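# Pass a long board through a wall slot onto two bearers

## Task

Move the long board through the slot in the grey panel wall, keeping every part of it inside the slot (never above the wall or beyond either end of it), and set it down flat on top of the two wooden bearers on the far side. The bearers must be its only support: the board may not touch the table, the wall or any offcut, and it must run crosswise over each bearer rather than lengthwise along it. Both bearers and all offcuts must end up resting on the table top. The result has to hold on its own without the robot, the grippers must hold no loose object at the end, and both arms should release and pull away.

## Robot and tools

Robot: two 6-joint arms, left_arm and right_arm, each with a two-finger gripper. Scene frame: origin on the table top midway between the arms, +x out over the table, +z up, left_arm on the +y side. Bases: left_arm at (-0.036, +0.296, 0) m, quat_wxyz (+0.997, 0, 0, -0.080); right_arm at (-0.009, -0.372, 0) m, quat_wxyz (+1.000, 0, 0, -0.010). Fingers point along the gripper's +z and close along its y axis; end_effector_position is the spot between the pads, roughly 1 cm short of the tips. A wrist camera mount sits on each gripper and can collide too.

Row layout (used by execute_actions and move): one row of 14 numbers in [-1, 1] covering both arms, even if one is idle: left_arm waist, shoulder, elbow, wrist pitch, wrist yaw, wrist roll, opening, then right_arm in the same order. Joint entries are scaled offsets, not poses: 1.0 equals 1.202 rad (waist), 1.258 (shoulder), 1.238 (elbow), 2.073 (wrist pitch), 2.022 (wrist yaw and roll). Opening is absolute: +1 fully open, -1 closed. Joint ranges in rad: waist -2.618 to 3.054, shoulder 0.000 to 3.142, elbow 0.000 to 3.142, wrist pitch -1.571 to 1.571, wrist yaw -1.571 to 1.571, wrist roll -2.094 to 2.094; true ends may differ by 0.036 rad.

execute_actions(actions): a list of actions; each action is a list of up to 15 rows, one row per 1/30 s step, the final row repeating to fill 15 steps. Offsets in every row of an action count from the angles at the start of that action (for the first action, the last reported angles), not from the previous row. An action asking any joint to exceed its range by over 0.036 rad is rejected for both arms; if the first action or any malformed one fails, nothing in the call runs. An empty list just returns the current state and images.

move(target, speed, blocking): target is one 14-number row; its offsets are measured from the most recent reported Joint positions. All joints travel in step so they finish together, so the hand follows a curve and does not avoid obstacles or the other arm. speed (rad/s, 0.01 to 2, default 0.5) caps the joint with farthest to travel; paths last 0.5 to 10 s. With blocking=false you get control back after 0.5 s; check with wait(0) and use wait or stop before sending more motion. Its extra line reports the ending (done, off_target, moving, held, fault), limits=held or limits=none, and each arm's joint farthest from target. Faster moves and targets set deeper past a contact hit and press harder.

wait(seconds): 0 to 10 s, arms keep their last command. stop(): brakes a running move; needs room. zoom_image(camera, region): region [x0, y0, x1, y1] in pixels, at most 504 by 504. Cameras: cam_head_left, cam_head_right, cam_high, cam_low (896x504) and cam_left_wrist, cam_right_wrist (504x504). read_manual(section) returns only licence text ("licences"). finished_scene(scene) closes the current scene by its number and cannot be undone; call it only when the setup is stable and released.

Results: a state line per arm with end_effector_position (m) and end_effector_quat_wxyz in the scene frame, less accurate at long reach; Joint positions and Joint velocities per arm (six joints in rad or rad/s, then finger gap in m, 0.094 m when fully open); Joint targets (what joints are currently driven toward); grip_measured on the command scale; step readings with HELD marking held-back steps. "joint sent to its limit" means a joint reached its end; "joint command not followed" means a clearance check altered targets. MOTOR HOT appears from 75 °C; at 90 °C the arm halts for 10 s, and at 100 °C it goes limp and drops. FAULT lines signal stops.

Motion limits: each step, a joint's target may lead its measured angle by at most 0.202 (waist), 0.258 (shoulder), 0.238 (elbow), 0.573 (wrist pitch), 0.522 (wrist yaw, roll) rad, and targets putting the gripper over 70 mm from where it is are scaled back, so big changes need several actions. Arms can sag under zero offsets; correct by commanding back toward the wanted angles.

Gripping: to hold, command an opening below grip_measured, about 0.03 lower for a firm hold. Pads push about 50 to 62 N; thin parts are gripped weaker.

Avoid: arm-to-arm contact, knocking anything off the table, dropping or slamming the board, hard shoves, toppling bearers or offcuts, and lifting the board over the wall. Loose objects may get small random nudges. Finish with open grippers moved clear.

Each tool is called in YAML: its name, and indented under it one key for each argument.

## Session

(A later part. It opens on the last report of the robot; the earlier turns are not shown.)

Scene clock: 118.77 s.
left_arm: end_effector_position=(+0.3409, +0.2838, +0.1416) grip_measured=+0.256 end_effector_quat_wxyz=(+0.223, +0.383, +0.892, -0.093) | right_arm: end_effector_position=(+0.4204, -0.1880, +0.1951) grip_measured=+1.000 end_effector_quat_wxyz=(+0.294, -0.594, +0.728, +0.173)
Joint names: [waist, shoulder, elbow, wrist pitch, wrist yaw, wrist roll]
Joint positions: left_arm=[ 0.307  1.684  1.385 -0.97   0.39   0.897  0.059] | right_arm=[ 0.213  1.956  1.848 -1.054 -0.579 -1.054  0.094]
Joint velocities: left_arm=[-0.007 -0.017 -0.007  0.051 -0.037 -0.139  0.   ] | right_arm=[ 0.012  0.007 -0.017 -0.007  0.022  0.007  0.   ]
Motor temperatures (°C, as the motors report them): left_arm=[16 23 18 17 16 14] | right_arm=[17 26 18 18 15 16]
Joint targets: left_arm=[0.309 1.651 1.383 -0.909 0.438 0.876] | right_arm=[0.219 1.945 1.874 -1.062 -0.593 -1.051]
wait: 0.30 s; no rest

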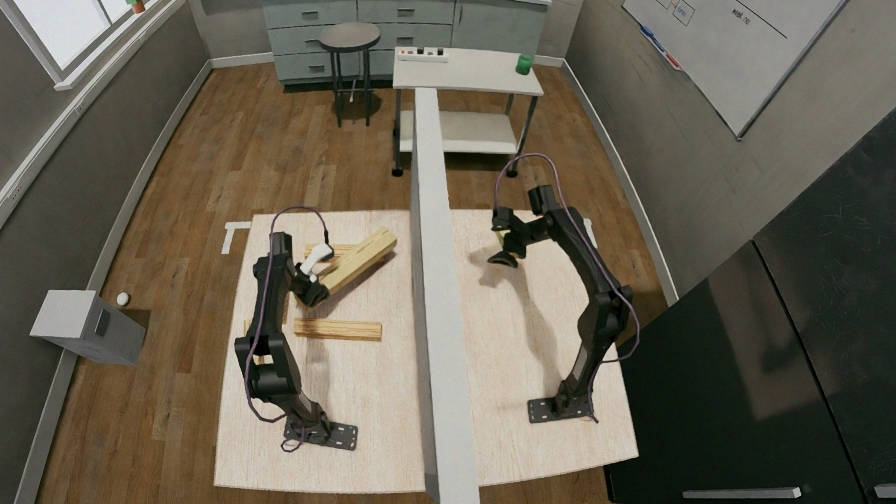

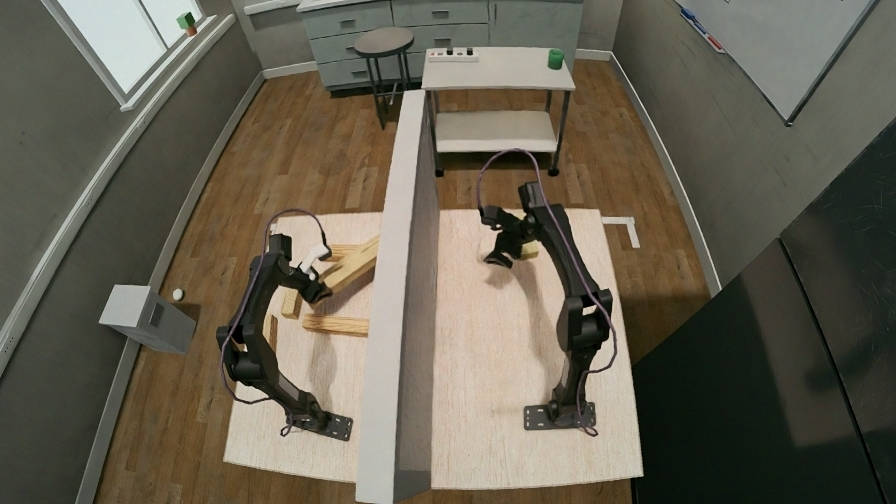

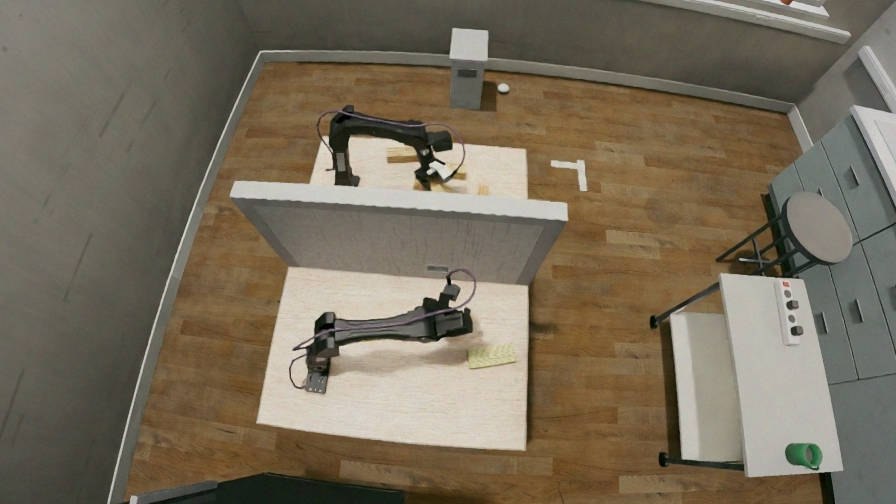

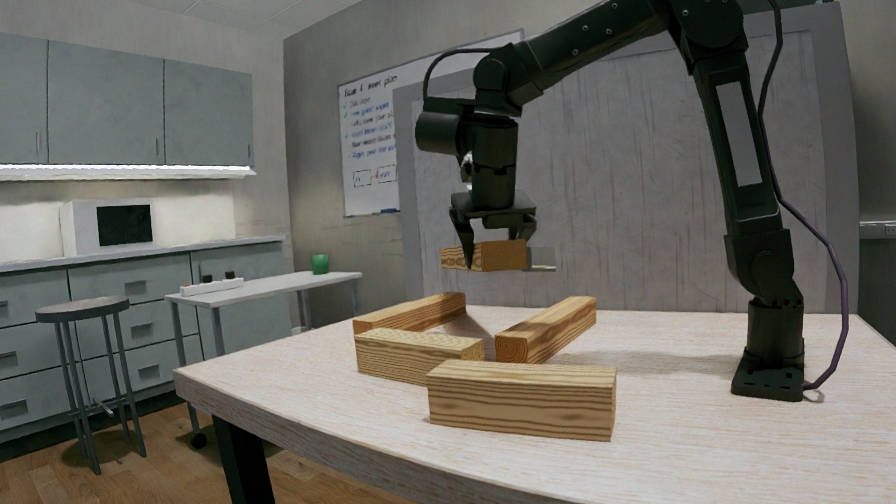

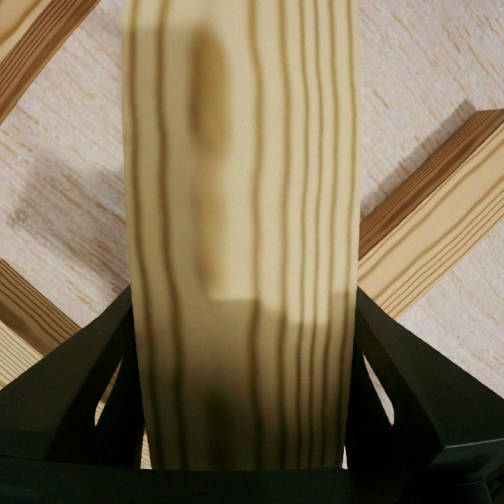

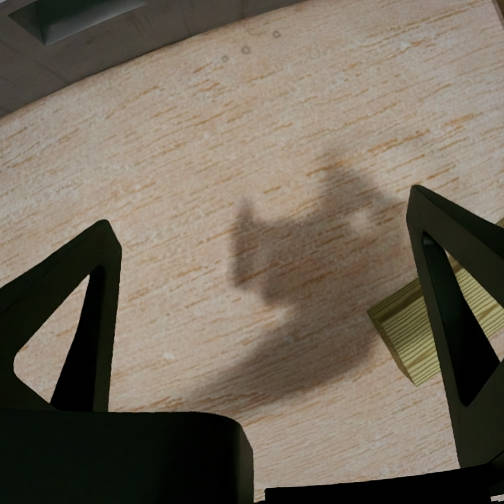

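execute_actions:
  actions:
    - [[-0.0082,-0.0472,-0.0105,0.0423,0.0204,-0.0351,0.12,0.005,-0.0087,0.021,-0.0039,-0.0069,0.0015,1.0],[-0.0173,-0.0668,-0.0266,0.0603,0.0144,-0.0692,0.12,0.005,-0.0087,0.021,-0.0039,-0.0069,0.0015,1.0],[-0.0278,-0.0893,-0.0497,0.0828,0.0058,-0.1128,0.12,0.005,-0.0087,0.021,-0.0039,-0.0069,0.0015,1.0],[-0.039,-0.1133,-0.0764,0.0985,-0.0041,-0.1428,0.12,0.005,-0.0087,0.021,-0.0039,-0.0069,0.0015,1.0],[-0.0509,-0.1388,-0.1049,0.1141,-0.0147,-0.1728,0.12,0.005,-0.0087,0.021,-0.0039,-0.0069,0.0015,1.0],[-0.0629,-0.1643,-0.1352,0.1236,-0.026,-0.2043,0.12,0.005,-0.0087,0.021,-0.0039,-0.0069,0.0015,1.0],[-0.0815,-0.1832,-0.1655,0.1276,-0.0372,-0.2369,0.12,0.005,-0.0087,0.021,-0.0039,-0.0069,0.0015,1.0],[-0.1062,-0.1964,-0.1871,0.1317,-0.0531,-0.2695,0.12,0.005,-0.0087,0.021,-0.0039,-0.0069,0.0015,1.0],[-0.1309,-0.2095,-0.2011,0.1355,-0.0729,-0.3003,0.12,0.005,-0.0087,0.021,-0.0039,-0.0069,0.0015,1.0],[-0.1542,-0.2219,-0.2149,0.139,-0.0928,-0.3291,0.12,0.005,-0.0087,0.021,-0.0039,-0.0069,0.0015,1.0],[-0.176,-0.2335,-0.2281,0.1419,-0.1115,-0.3521,0.12,0.005,-0.0087,0.021,-0.0039,-0.0069,0.0015,1.0],[-0.1934,-0.2428,-0.2404,0.144,-0.129,-0.3694,0.12,0.005,-0.0087,0.021,-0.0039,-0.0069,0.0015,1.0],[-0.2066,-0.2497,-0.2502,0.1452,-0.1431,-0.379,0.12,0.005,-0.0087,0.021,-0.0039,-0.0069,0.0015,1.0],[-0.2138,-0.2536,-0.2576,0.1452,-0.1536,-0.379,0.12,0.005,-0.0087,0.021,-0.0039,-0.0069,0.0015,1.0],[-0.2138,-0.2536,-0.2617,0.1452,-0.1594,-0.379,0.12,0.005,-0.0087,0.021,-0.0039,-0.0069,0.0015,1.0]]

wait:
  seconds: 0.3

Scene clock: 120.43 s.
left_arm: end_effector_position=(+0.2983, +0.2334, +0.1347) grip_measured=+0.256 end_effector_quat_wxyz=(+0.235, +0.191, +0.951, -0.059) | right_arm: end_effector_position=(+0.4204, -0.1880, +0.1951) grip_measured=+1.000 end_effector_quat_wxyz=(+0.294, -0.594, +0.728, +0.173)
Joint names: [waist, shoulder, elbow, wrist pitch, wrist yaw, wrist roll]
Joint positions: left_arm=[ 0.055  1.41   1.073 -0.769  0.158  0.254  0.059] | right_arm=[ 0.213  1.956  1.848 -1.054 -0.579 -1.054  0.094]
Joint velocities: left_arm=[-0.369 -0.105 -0.32   0.007 -0.476 -0.769 -0.001] | right_arm=[-0.002 -0.012 -0.002  0.007 -0.051  0.007  0.   ]
Motor temperatures (°C, as the motors report them): left_arm=[16 23 18 17 16 14] | right_arm=[17 26 18 18 15 16]
Joint targets: left_arm=[0.050 1.365 1.061 -0.669 0.068 0.131] | right_arm=[0.219 1.945 1.874 -1.062 -0.593 -1.051]
Step readings (joint positions):
0: left_arm=[0.307 1.684 1.385 -0.964 0.388 0.880] | right_arm=[0.213 1.956 1.848 -1.054 -0.579 -1.054]
1: left_arm=[0.306 1.682 1.382 -0.960 0.388 0.873] | right_arm=[0.213 1.956 1.848 -1.054 -0.579 -1.054]
2: left_arm=[0.304 1.675 1.373 -0.948 0.385 0.854] | right_arm=[0.213 1.956 1.848 -1.054 -0.579 -1.054]
4: left_arm=[0.293 1.641 1.332 -0.905 0.367 0.781] | right_arm=[0.213 1.956 1.848 -1.054 -0.579 -1.054]
8: left_arm=[0.234 1.519 1.205 -0.818 0.311 0.582] | right_arm=[0.213 1.956 1.848 -1.054 -0.579 -1.054]
15: Joint positions above

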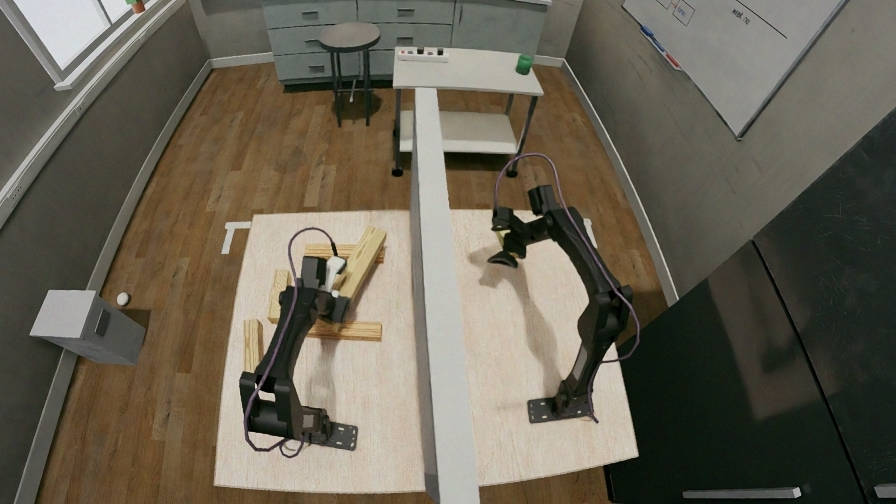

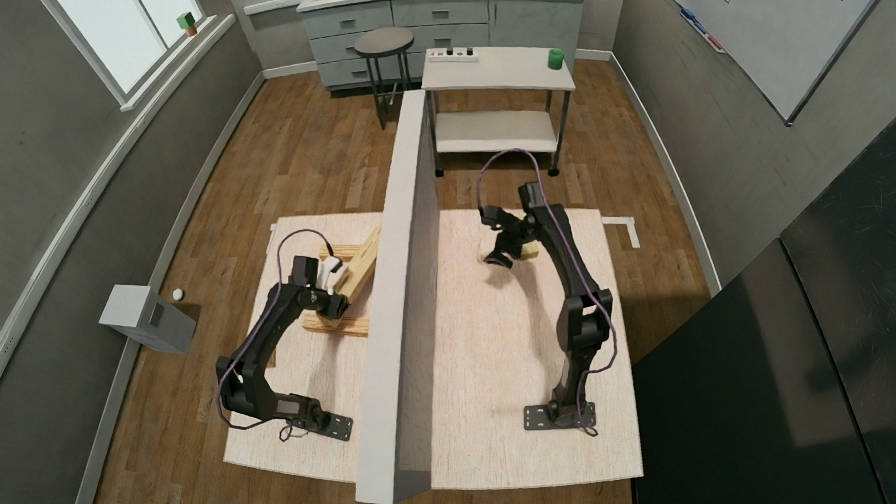

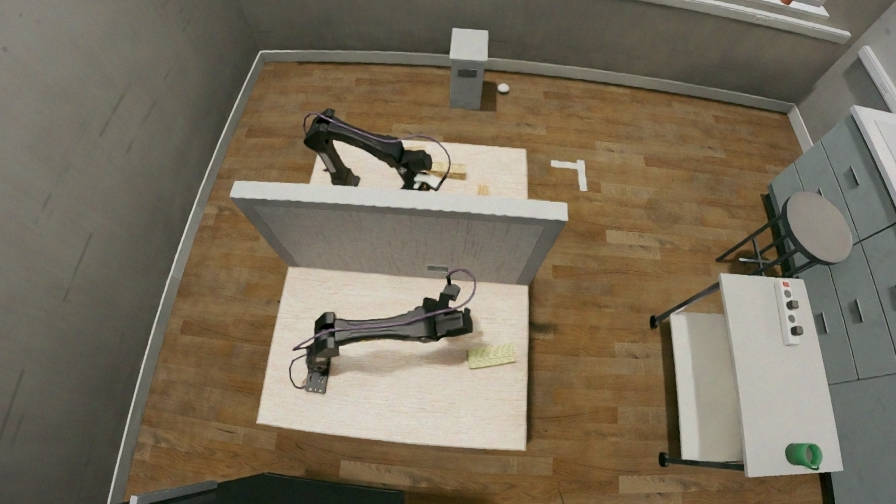

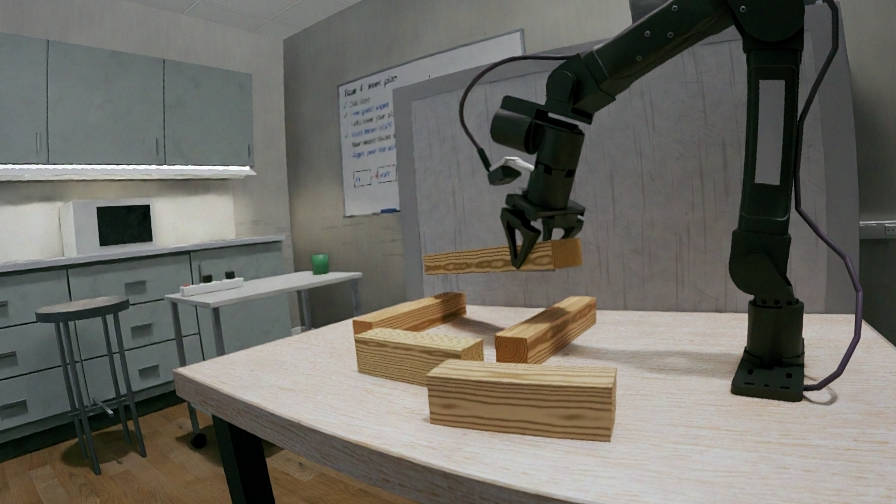

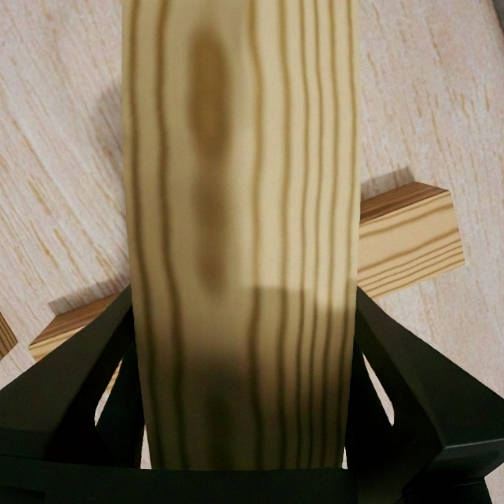

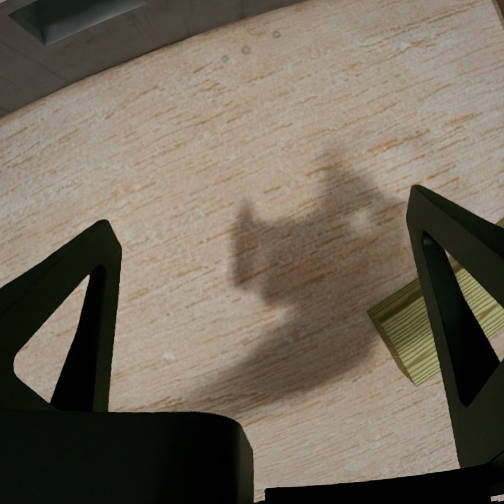

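Scene clock: 120.73 s.
left_arm: end_effector_position=(+0.2965, +0.2447, +0.1270) grip_measured=+0.256 end_effector_quat_wxyz=(+0.225, +0.138, +0.964, -0.033) | right_arm: end_effector_position=(+0.4204, -0.1880, +0.1951) grip_measured=+1.000 end_effector_quat_wxyz=(+0.294, -0.594, +0.728, +0.173)
Joint names: [waist, shoulder, elbow, wrist pitch, wrist yaw, wrist roll]
Joint positions: left_arm=[ 0.044  1.408  1.052 -0.761  0.075  0.15   0.059] | right_arm=[ 0.213  1.956  1.848 -1.054 -0.579 -1.054  0.094]
Joint velocities: left_arm=[ 0.012 -0.027 -0.002  0.051 -0.081 -0.154 -0.001] | right_arm=[ 0.002  0.017  0.027 -0.051  0.022 -0.037  0.   ]
Motor temperatures (°C, as the motors report them): left_arm=[16 23 18 17 16 14] | right_arm=[17 26 18 18 15 16]
Joint targets: left_arm=[0.050 1.365 1.061 -0.670 0.068 0.131] | right_arm=[0.219 1.945 1.874 -1.062 -0.593 -1.051]
wait: 0.30 s; no rest

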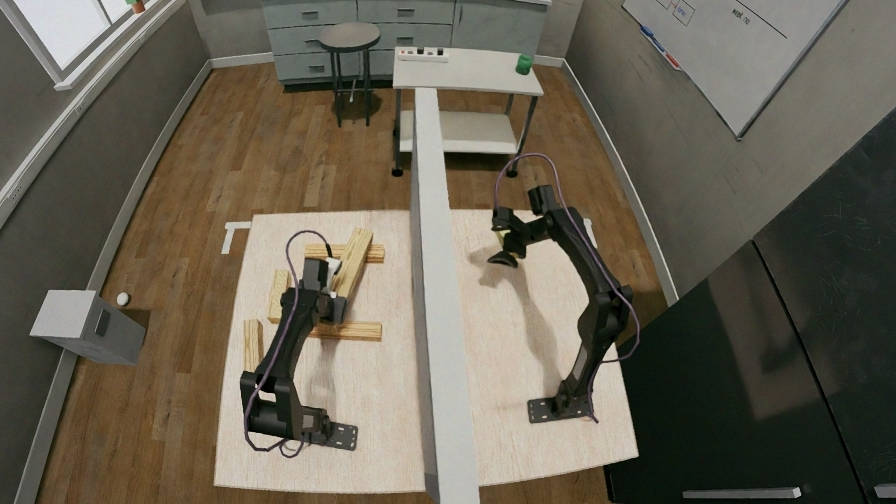

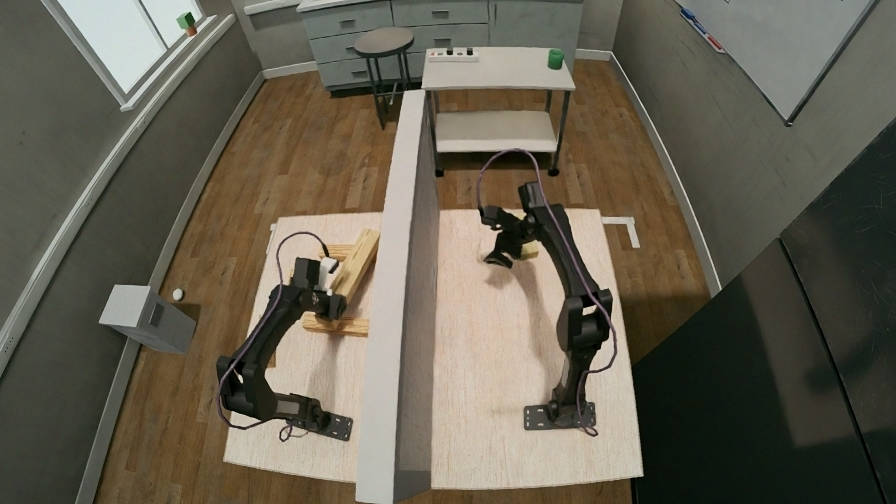

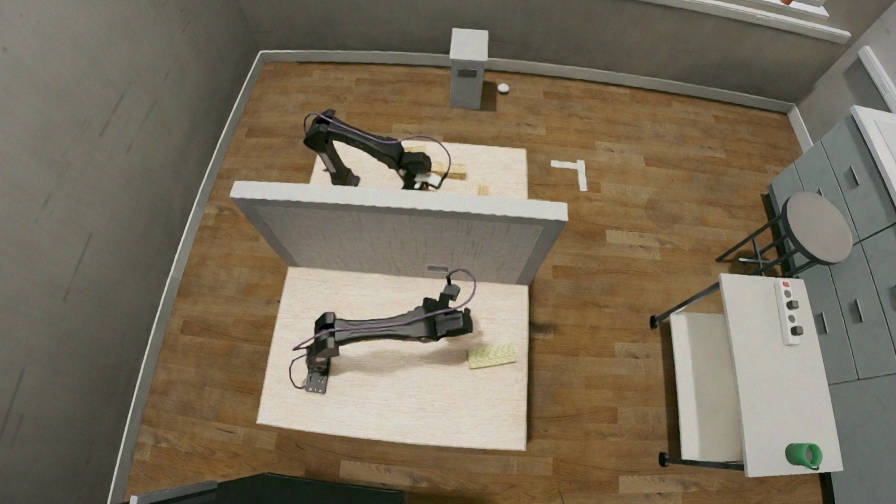

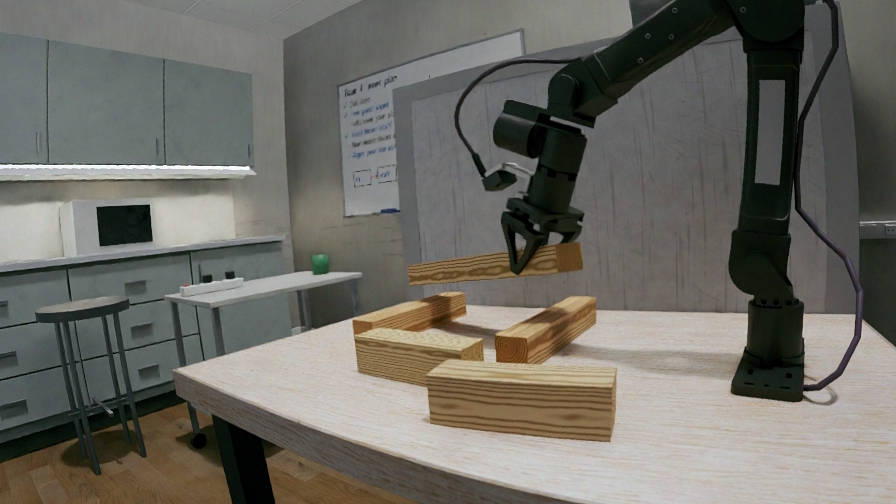

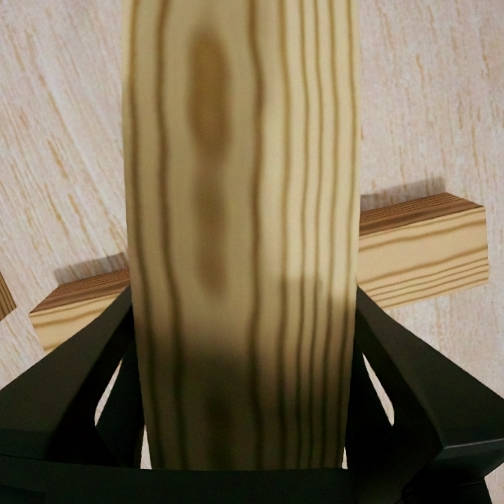

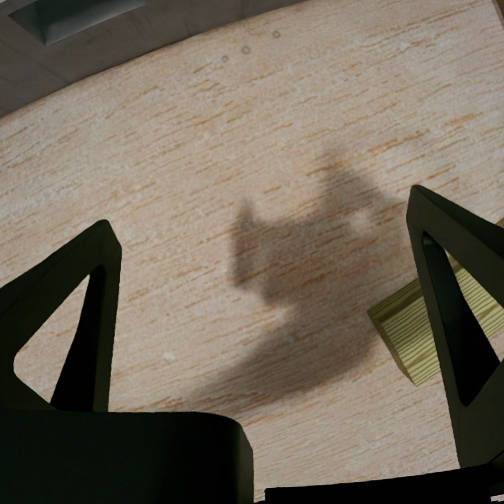

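execute_actions:
  actions:
    - [[-0.007,-0.0436,0.0037,0.0503,-0.0135,-0.0286,0.12,0.005,-0.0087,0.021,-0.0039,-0.0069,0.0015,1.0],[-0.0175,-0.0517,-0.0022,0.0568,-0.0223,-0.0479,0.12,0.005,-0.0087,0.021,-0.0039,-0.0069,0.0015,1.0],[-0.0295,-0.0611,-0.0104,0.0654,-0.0323,-0.071,0.12,0.005,-0.0087,0.021,-0.0039,-0.0069,0.0015,1.0],[-0.0429,-0.0717,-0.0199,0.0739,-0.0436,-0.0902,0.12,0.005,-0.0087,0.021,-0.0039,-0.0069,0.0015,1.0],[-0.0579,-0.0835,-0.0305,0.0804,-0.0561,-0.1094,0.12,0.005,-0.0087,0.021,-0.0039,-0.0069,0.0015,1.0],[-0.0729,-0.0952,-0.0423,0.0847,-0.0687,-0.1287,0.12,0.005,-0.0087,0.021,-0.0039,-0.0069,0.0015,1.0],[-0.0879,-0.1069,-0.0541,0.0868,-0.0812,-0.1479,0.12,0.005,-0.0087,0.021,-0.0039,-0.0069,0.0015,1.0],[-0.1028,-0.1187,-0.0659,0.0868,-0.0938,-0.1652,0.12,0.005,-0.0087,0.021,-0.0039,-0.0069,0.0015,1.0],[-0.1163,-0.1293,-0.0778,0.0868,-0.105,-0.1806,0.12,0.005,-0.0087,0.021,-0.0039,-0.0069,0.0015,1.0],[-0.1283,-0.1386,-0.0884,0.0868,-0.1151,-0.1922,0.12,0.005,-0.0087,0.021,-0.0039,-0.0069,0.0015,1.0],[-0.1373,-0.1456,-0.0978,0.0868,-0.1226,-0.1999,0.12,0.005,-0.0087,0.021,-0.0039,-0.0069,0.0015,1.0],[-0.1433,-0.1503,-0.1049,0.0868,-0.1276,-0.2018,0.12,0.005,-0.0087,0.021,-0.0039,-0.0069,0.0015,1.0],[-0.1448,-0.1515,-0.1096,0.0868,-0.1289,-0.2018,0.12,0.005,-0.0087,0.021,-0.0039,-0.0069,0.0015,1.0],[-0.1448,-0.1515,-0.1108,0.0868,-0.1289,-0.2018,0.12,0.005,-0.0087,0.021,-0.0039,-0.0069,0.0015,1.0],[-0.1448,-0.1515,-0.1108,0.0868,-0.1289,-0.2018,0.12,0.005,-0.0087,0.021,-0.0039,-0.0069,0.0015,1.0]]

wait:
  seconds: 0.4

Scene clock: 122.37 s.
left_arm: end_effector_position=(+0.2773, +0.2270, +0.1347) grip_measured=+0.256 end_effector_quat_wxyz=(+0.280, +0.024, +0.960, -0.010) | right_arm: end_effector_position=(+0.4204, -0.1880, +0.1951) grip_measured=+1.000 end_effector_quat_wxyz=(+0.294, -0.594, +0.728, +0.173)
Joint names: [waist, shoulder, elbow, wrist pitch, wrist yaw, wrist roll]
Joint positions: left_arm=[-0.126  1.257  0.917 -0.673 -0.121 -0.203  0.059] | right_arm=[ 0.213  1.956  1.848 -1.054 -0.579 -1.054  0.094]
Joint velocities: left_arm=[-0.032 -0.007 -0.164  0.037 -0.212 -0.286  0.   ] | right_arm=[-0.012 -0.017 -0.022  0.081  0.022 -0.007  0.   ]
Motor temperatures (°C, as the motors report them): left_arm=[16 23 18 18 16 14] | right_arm=[17 26 18 18 15 16]
Joint targets: left_arm=[-0.130 1.217 0.915 -0.581 -0.186 -0.258] | right_arm=[0.219 1.945 1.874 -1.062 -0.593 -1.051]
Step readings (joint positions):
0: left_arm=[0.044 1.408 1.052 -0.755 0.068 0.136] | right_arm=[0.213 1.956 1.848 -1.054 -0.579 -1.054]
1: left_arm=[0.044 1.408 1.052 -0.754 0.067 0.131] | right_arm=[0.213 1.956 1.848 -1.054 -0.579 -1.054]
2: left_arm=[0.042 1.406 1.050 -0.751 0.061 0.119] | right_arm=[0.213 1.956 1.848 -1.054 -0.579 -1.054]
4: left_arm=[0.027 1.391 1.037 -0.734 0.037 0.074] | right_arm=[0.213 1.956 1.848 -1.054 -0.579 -1.054]
8: left_arm=[-0.039 1.330 0.990 -0.694 -0.030 -0.046] | right_arm=[0.213 1.956 1.848 -1.054 -0.579 -1.054]
15: Joint positions above

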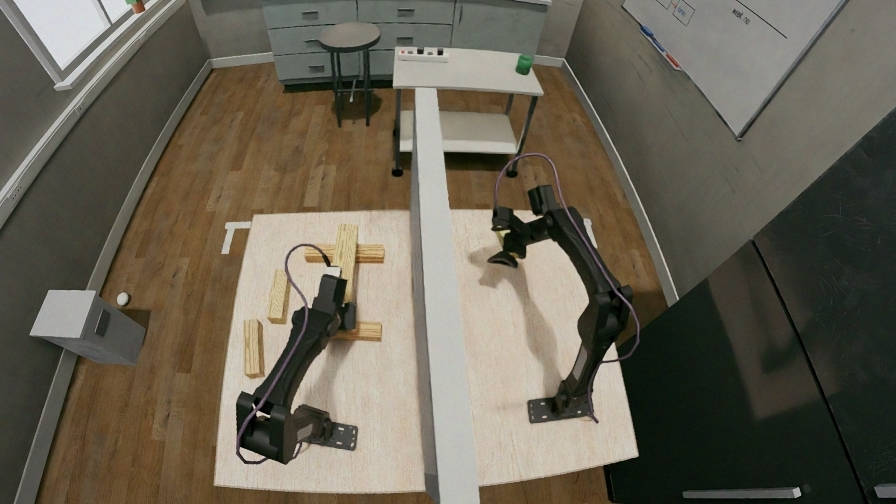

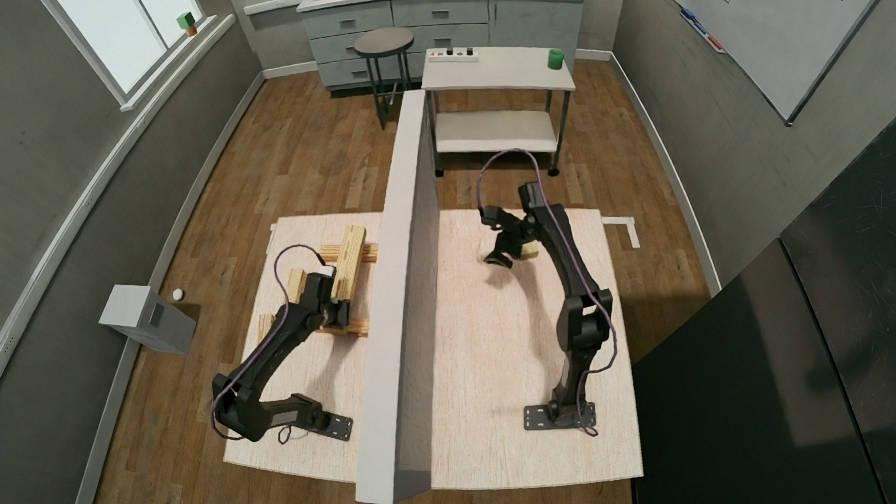

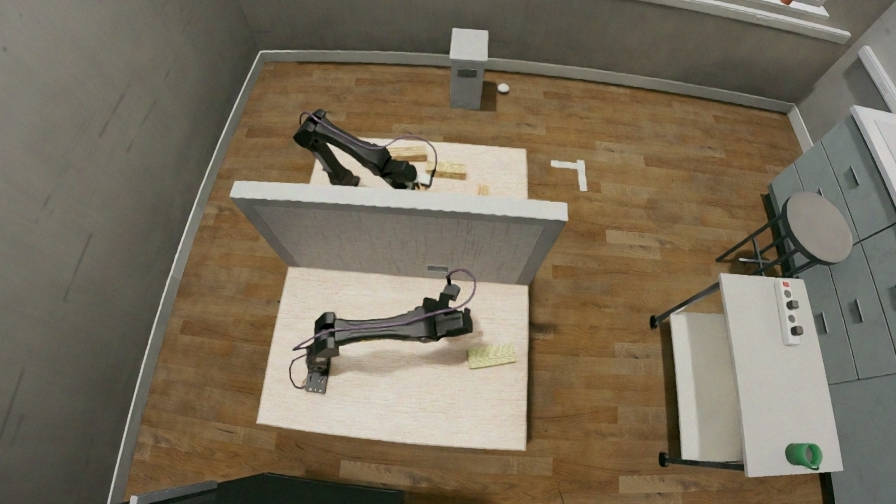

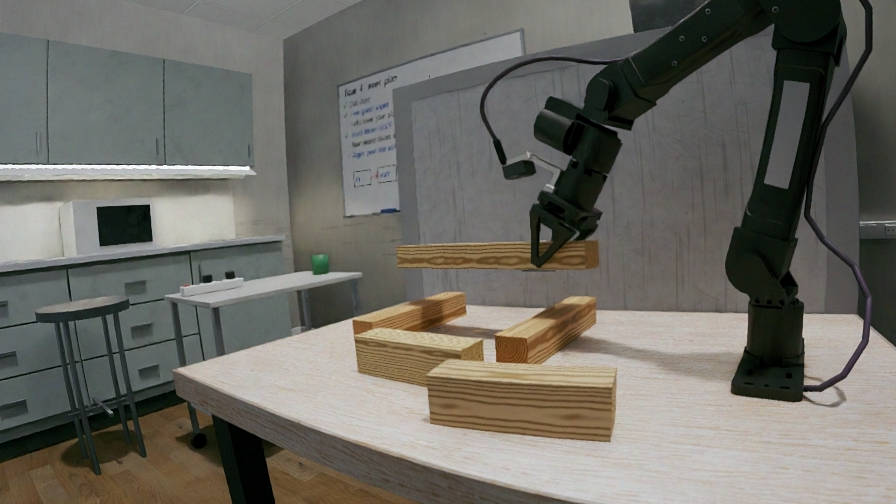

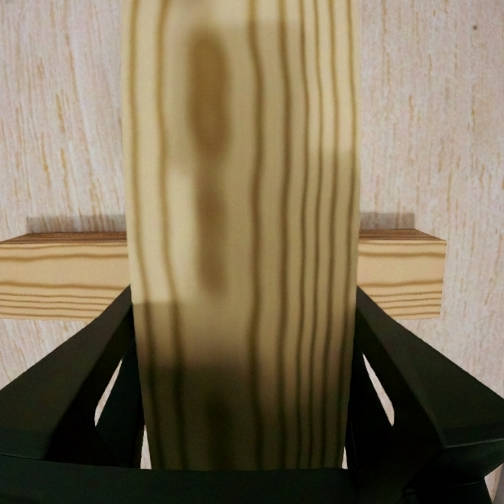

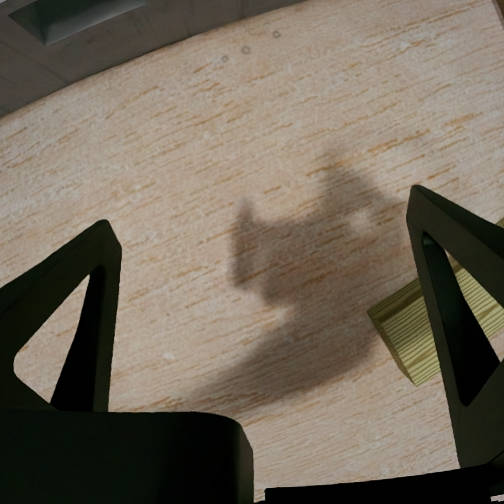

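Scene clock: 122.77 s.
left_arm: end_effector_position=(+0.2767, +0.2332, +0.1318) grip_measured=+0.256 end_effector_quat_wxyz=(+0.280, -0.003, +0.960, -0.001) | right_arm: end_effector_position=(+0.4204, -0.1880, +0.1951) grip_measured=+1.000 end_effector_quat_wxyz=(+0.294, -0.594, +0.728, +0.173)
Joint names: [waist, shoulder, elbow, wrist pitch, wrist yaw, wrist roll]
Joint positions: left_arm=[-0.126  1.257  0.907 -0.671 -0.153 -0.249  0.059] | right_arm=[ 0.213  1.956  1.848 -1.054 -0.579 -1.054  0.094]
Joint velocities: left_arm=[-0.012 -0.002 -0.017  0.007 -0.007 -0.022  0.   ] | right_arm=[-0.022 -0.002  0.007  0.007  0.11  -0.007  0.   ]
Motor temperatures (°C, as the motors report them): left_arm=[16 23 18 18 16 14] | right_arm=[17 26 18 18 15 16]
Joint targets: left_arm=[-0.130 1.217 0.915 -0.581 -0.186 -0.258] | right_arm=[0.219 1.945 1.874 -1.062 -0.593 -1.051]
wait: 0.40 s; no rest

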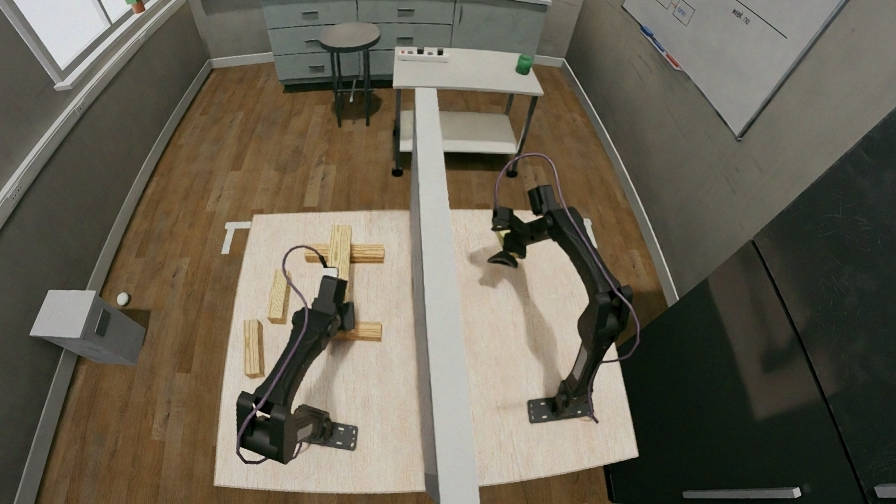

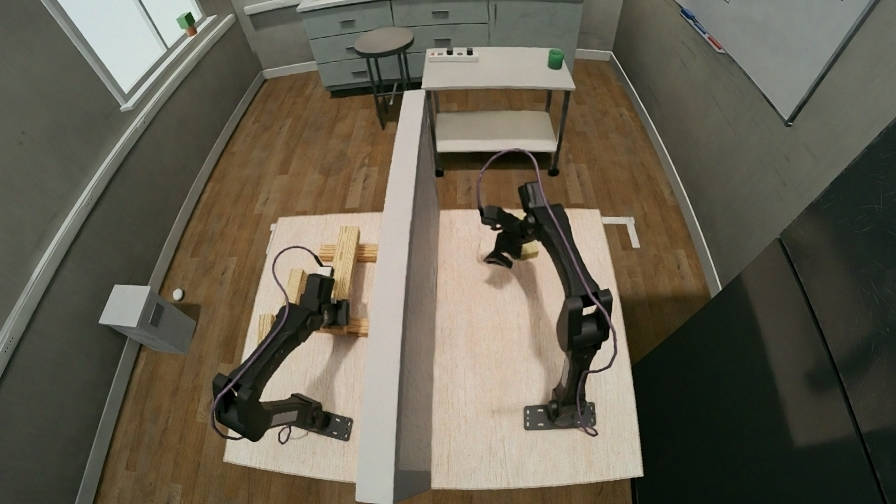

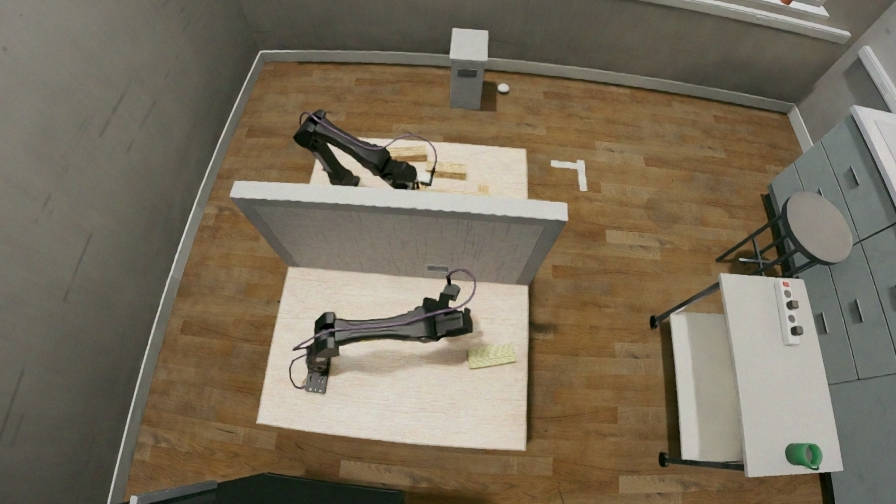

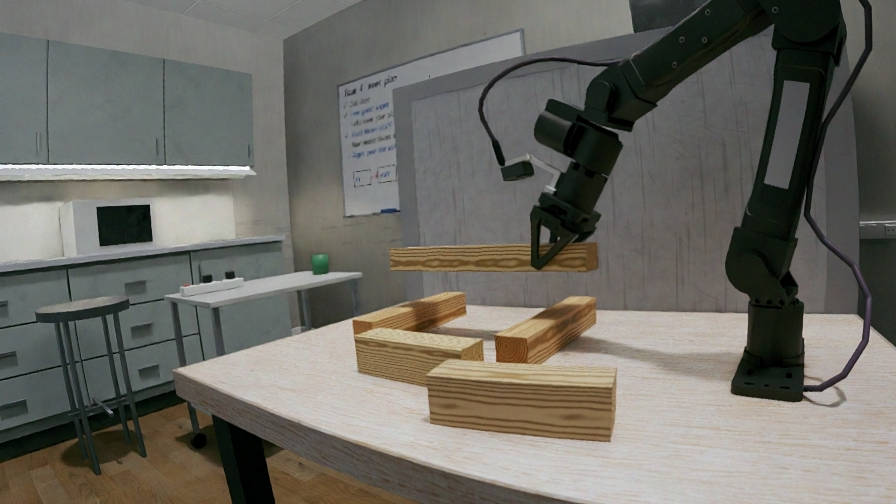

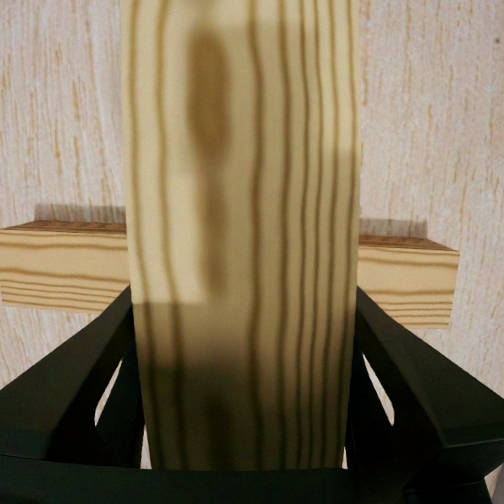

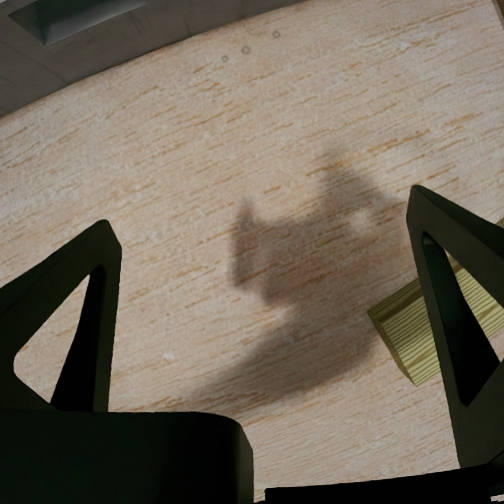

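zoom_image:
  camera: "cam_low"
  region: [340, 200, 620, 380]

zoom_image:
  camera: "cam_head_right"
  region: [250, 200, 400, 360]

Region (340, 200, 620, 380) of cam_low's 896x504 image, scaled by 1.800, with more detail than that image has; it fills the top 324 rows of this view, and the rest is white.

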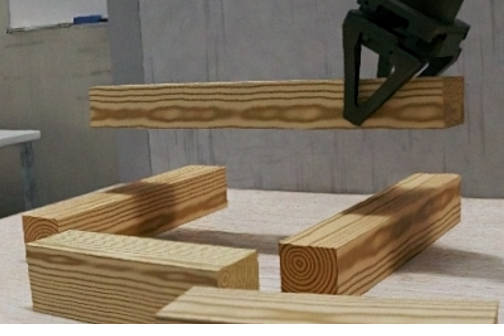

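Region (250, 200, 400, 360) of cam_head_right's 896x504 image, scaled by 3.150, with more detail than that image has; it fills the left 472 columns of this view, and the rest is white.

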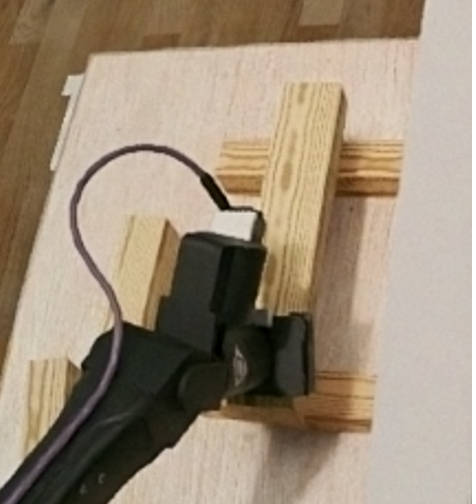

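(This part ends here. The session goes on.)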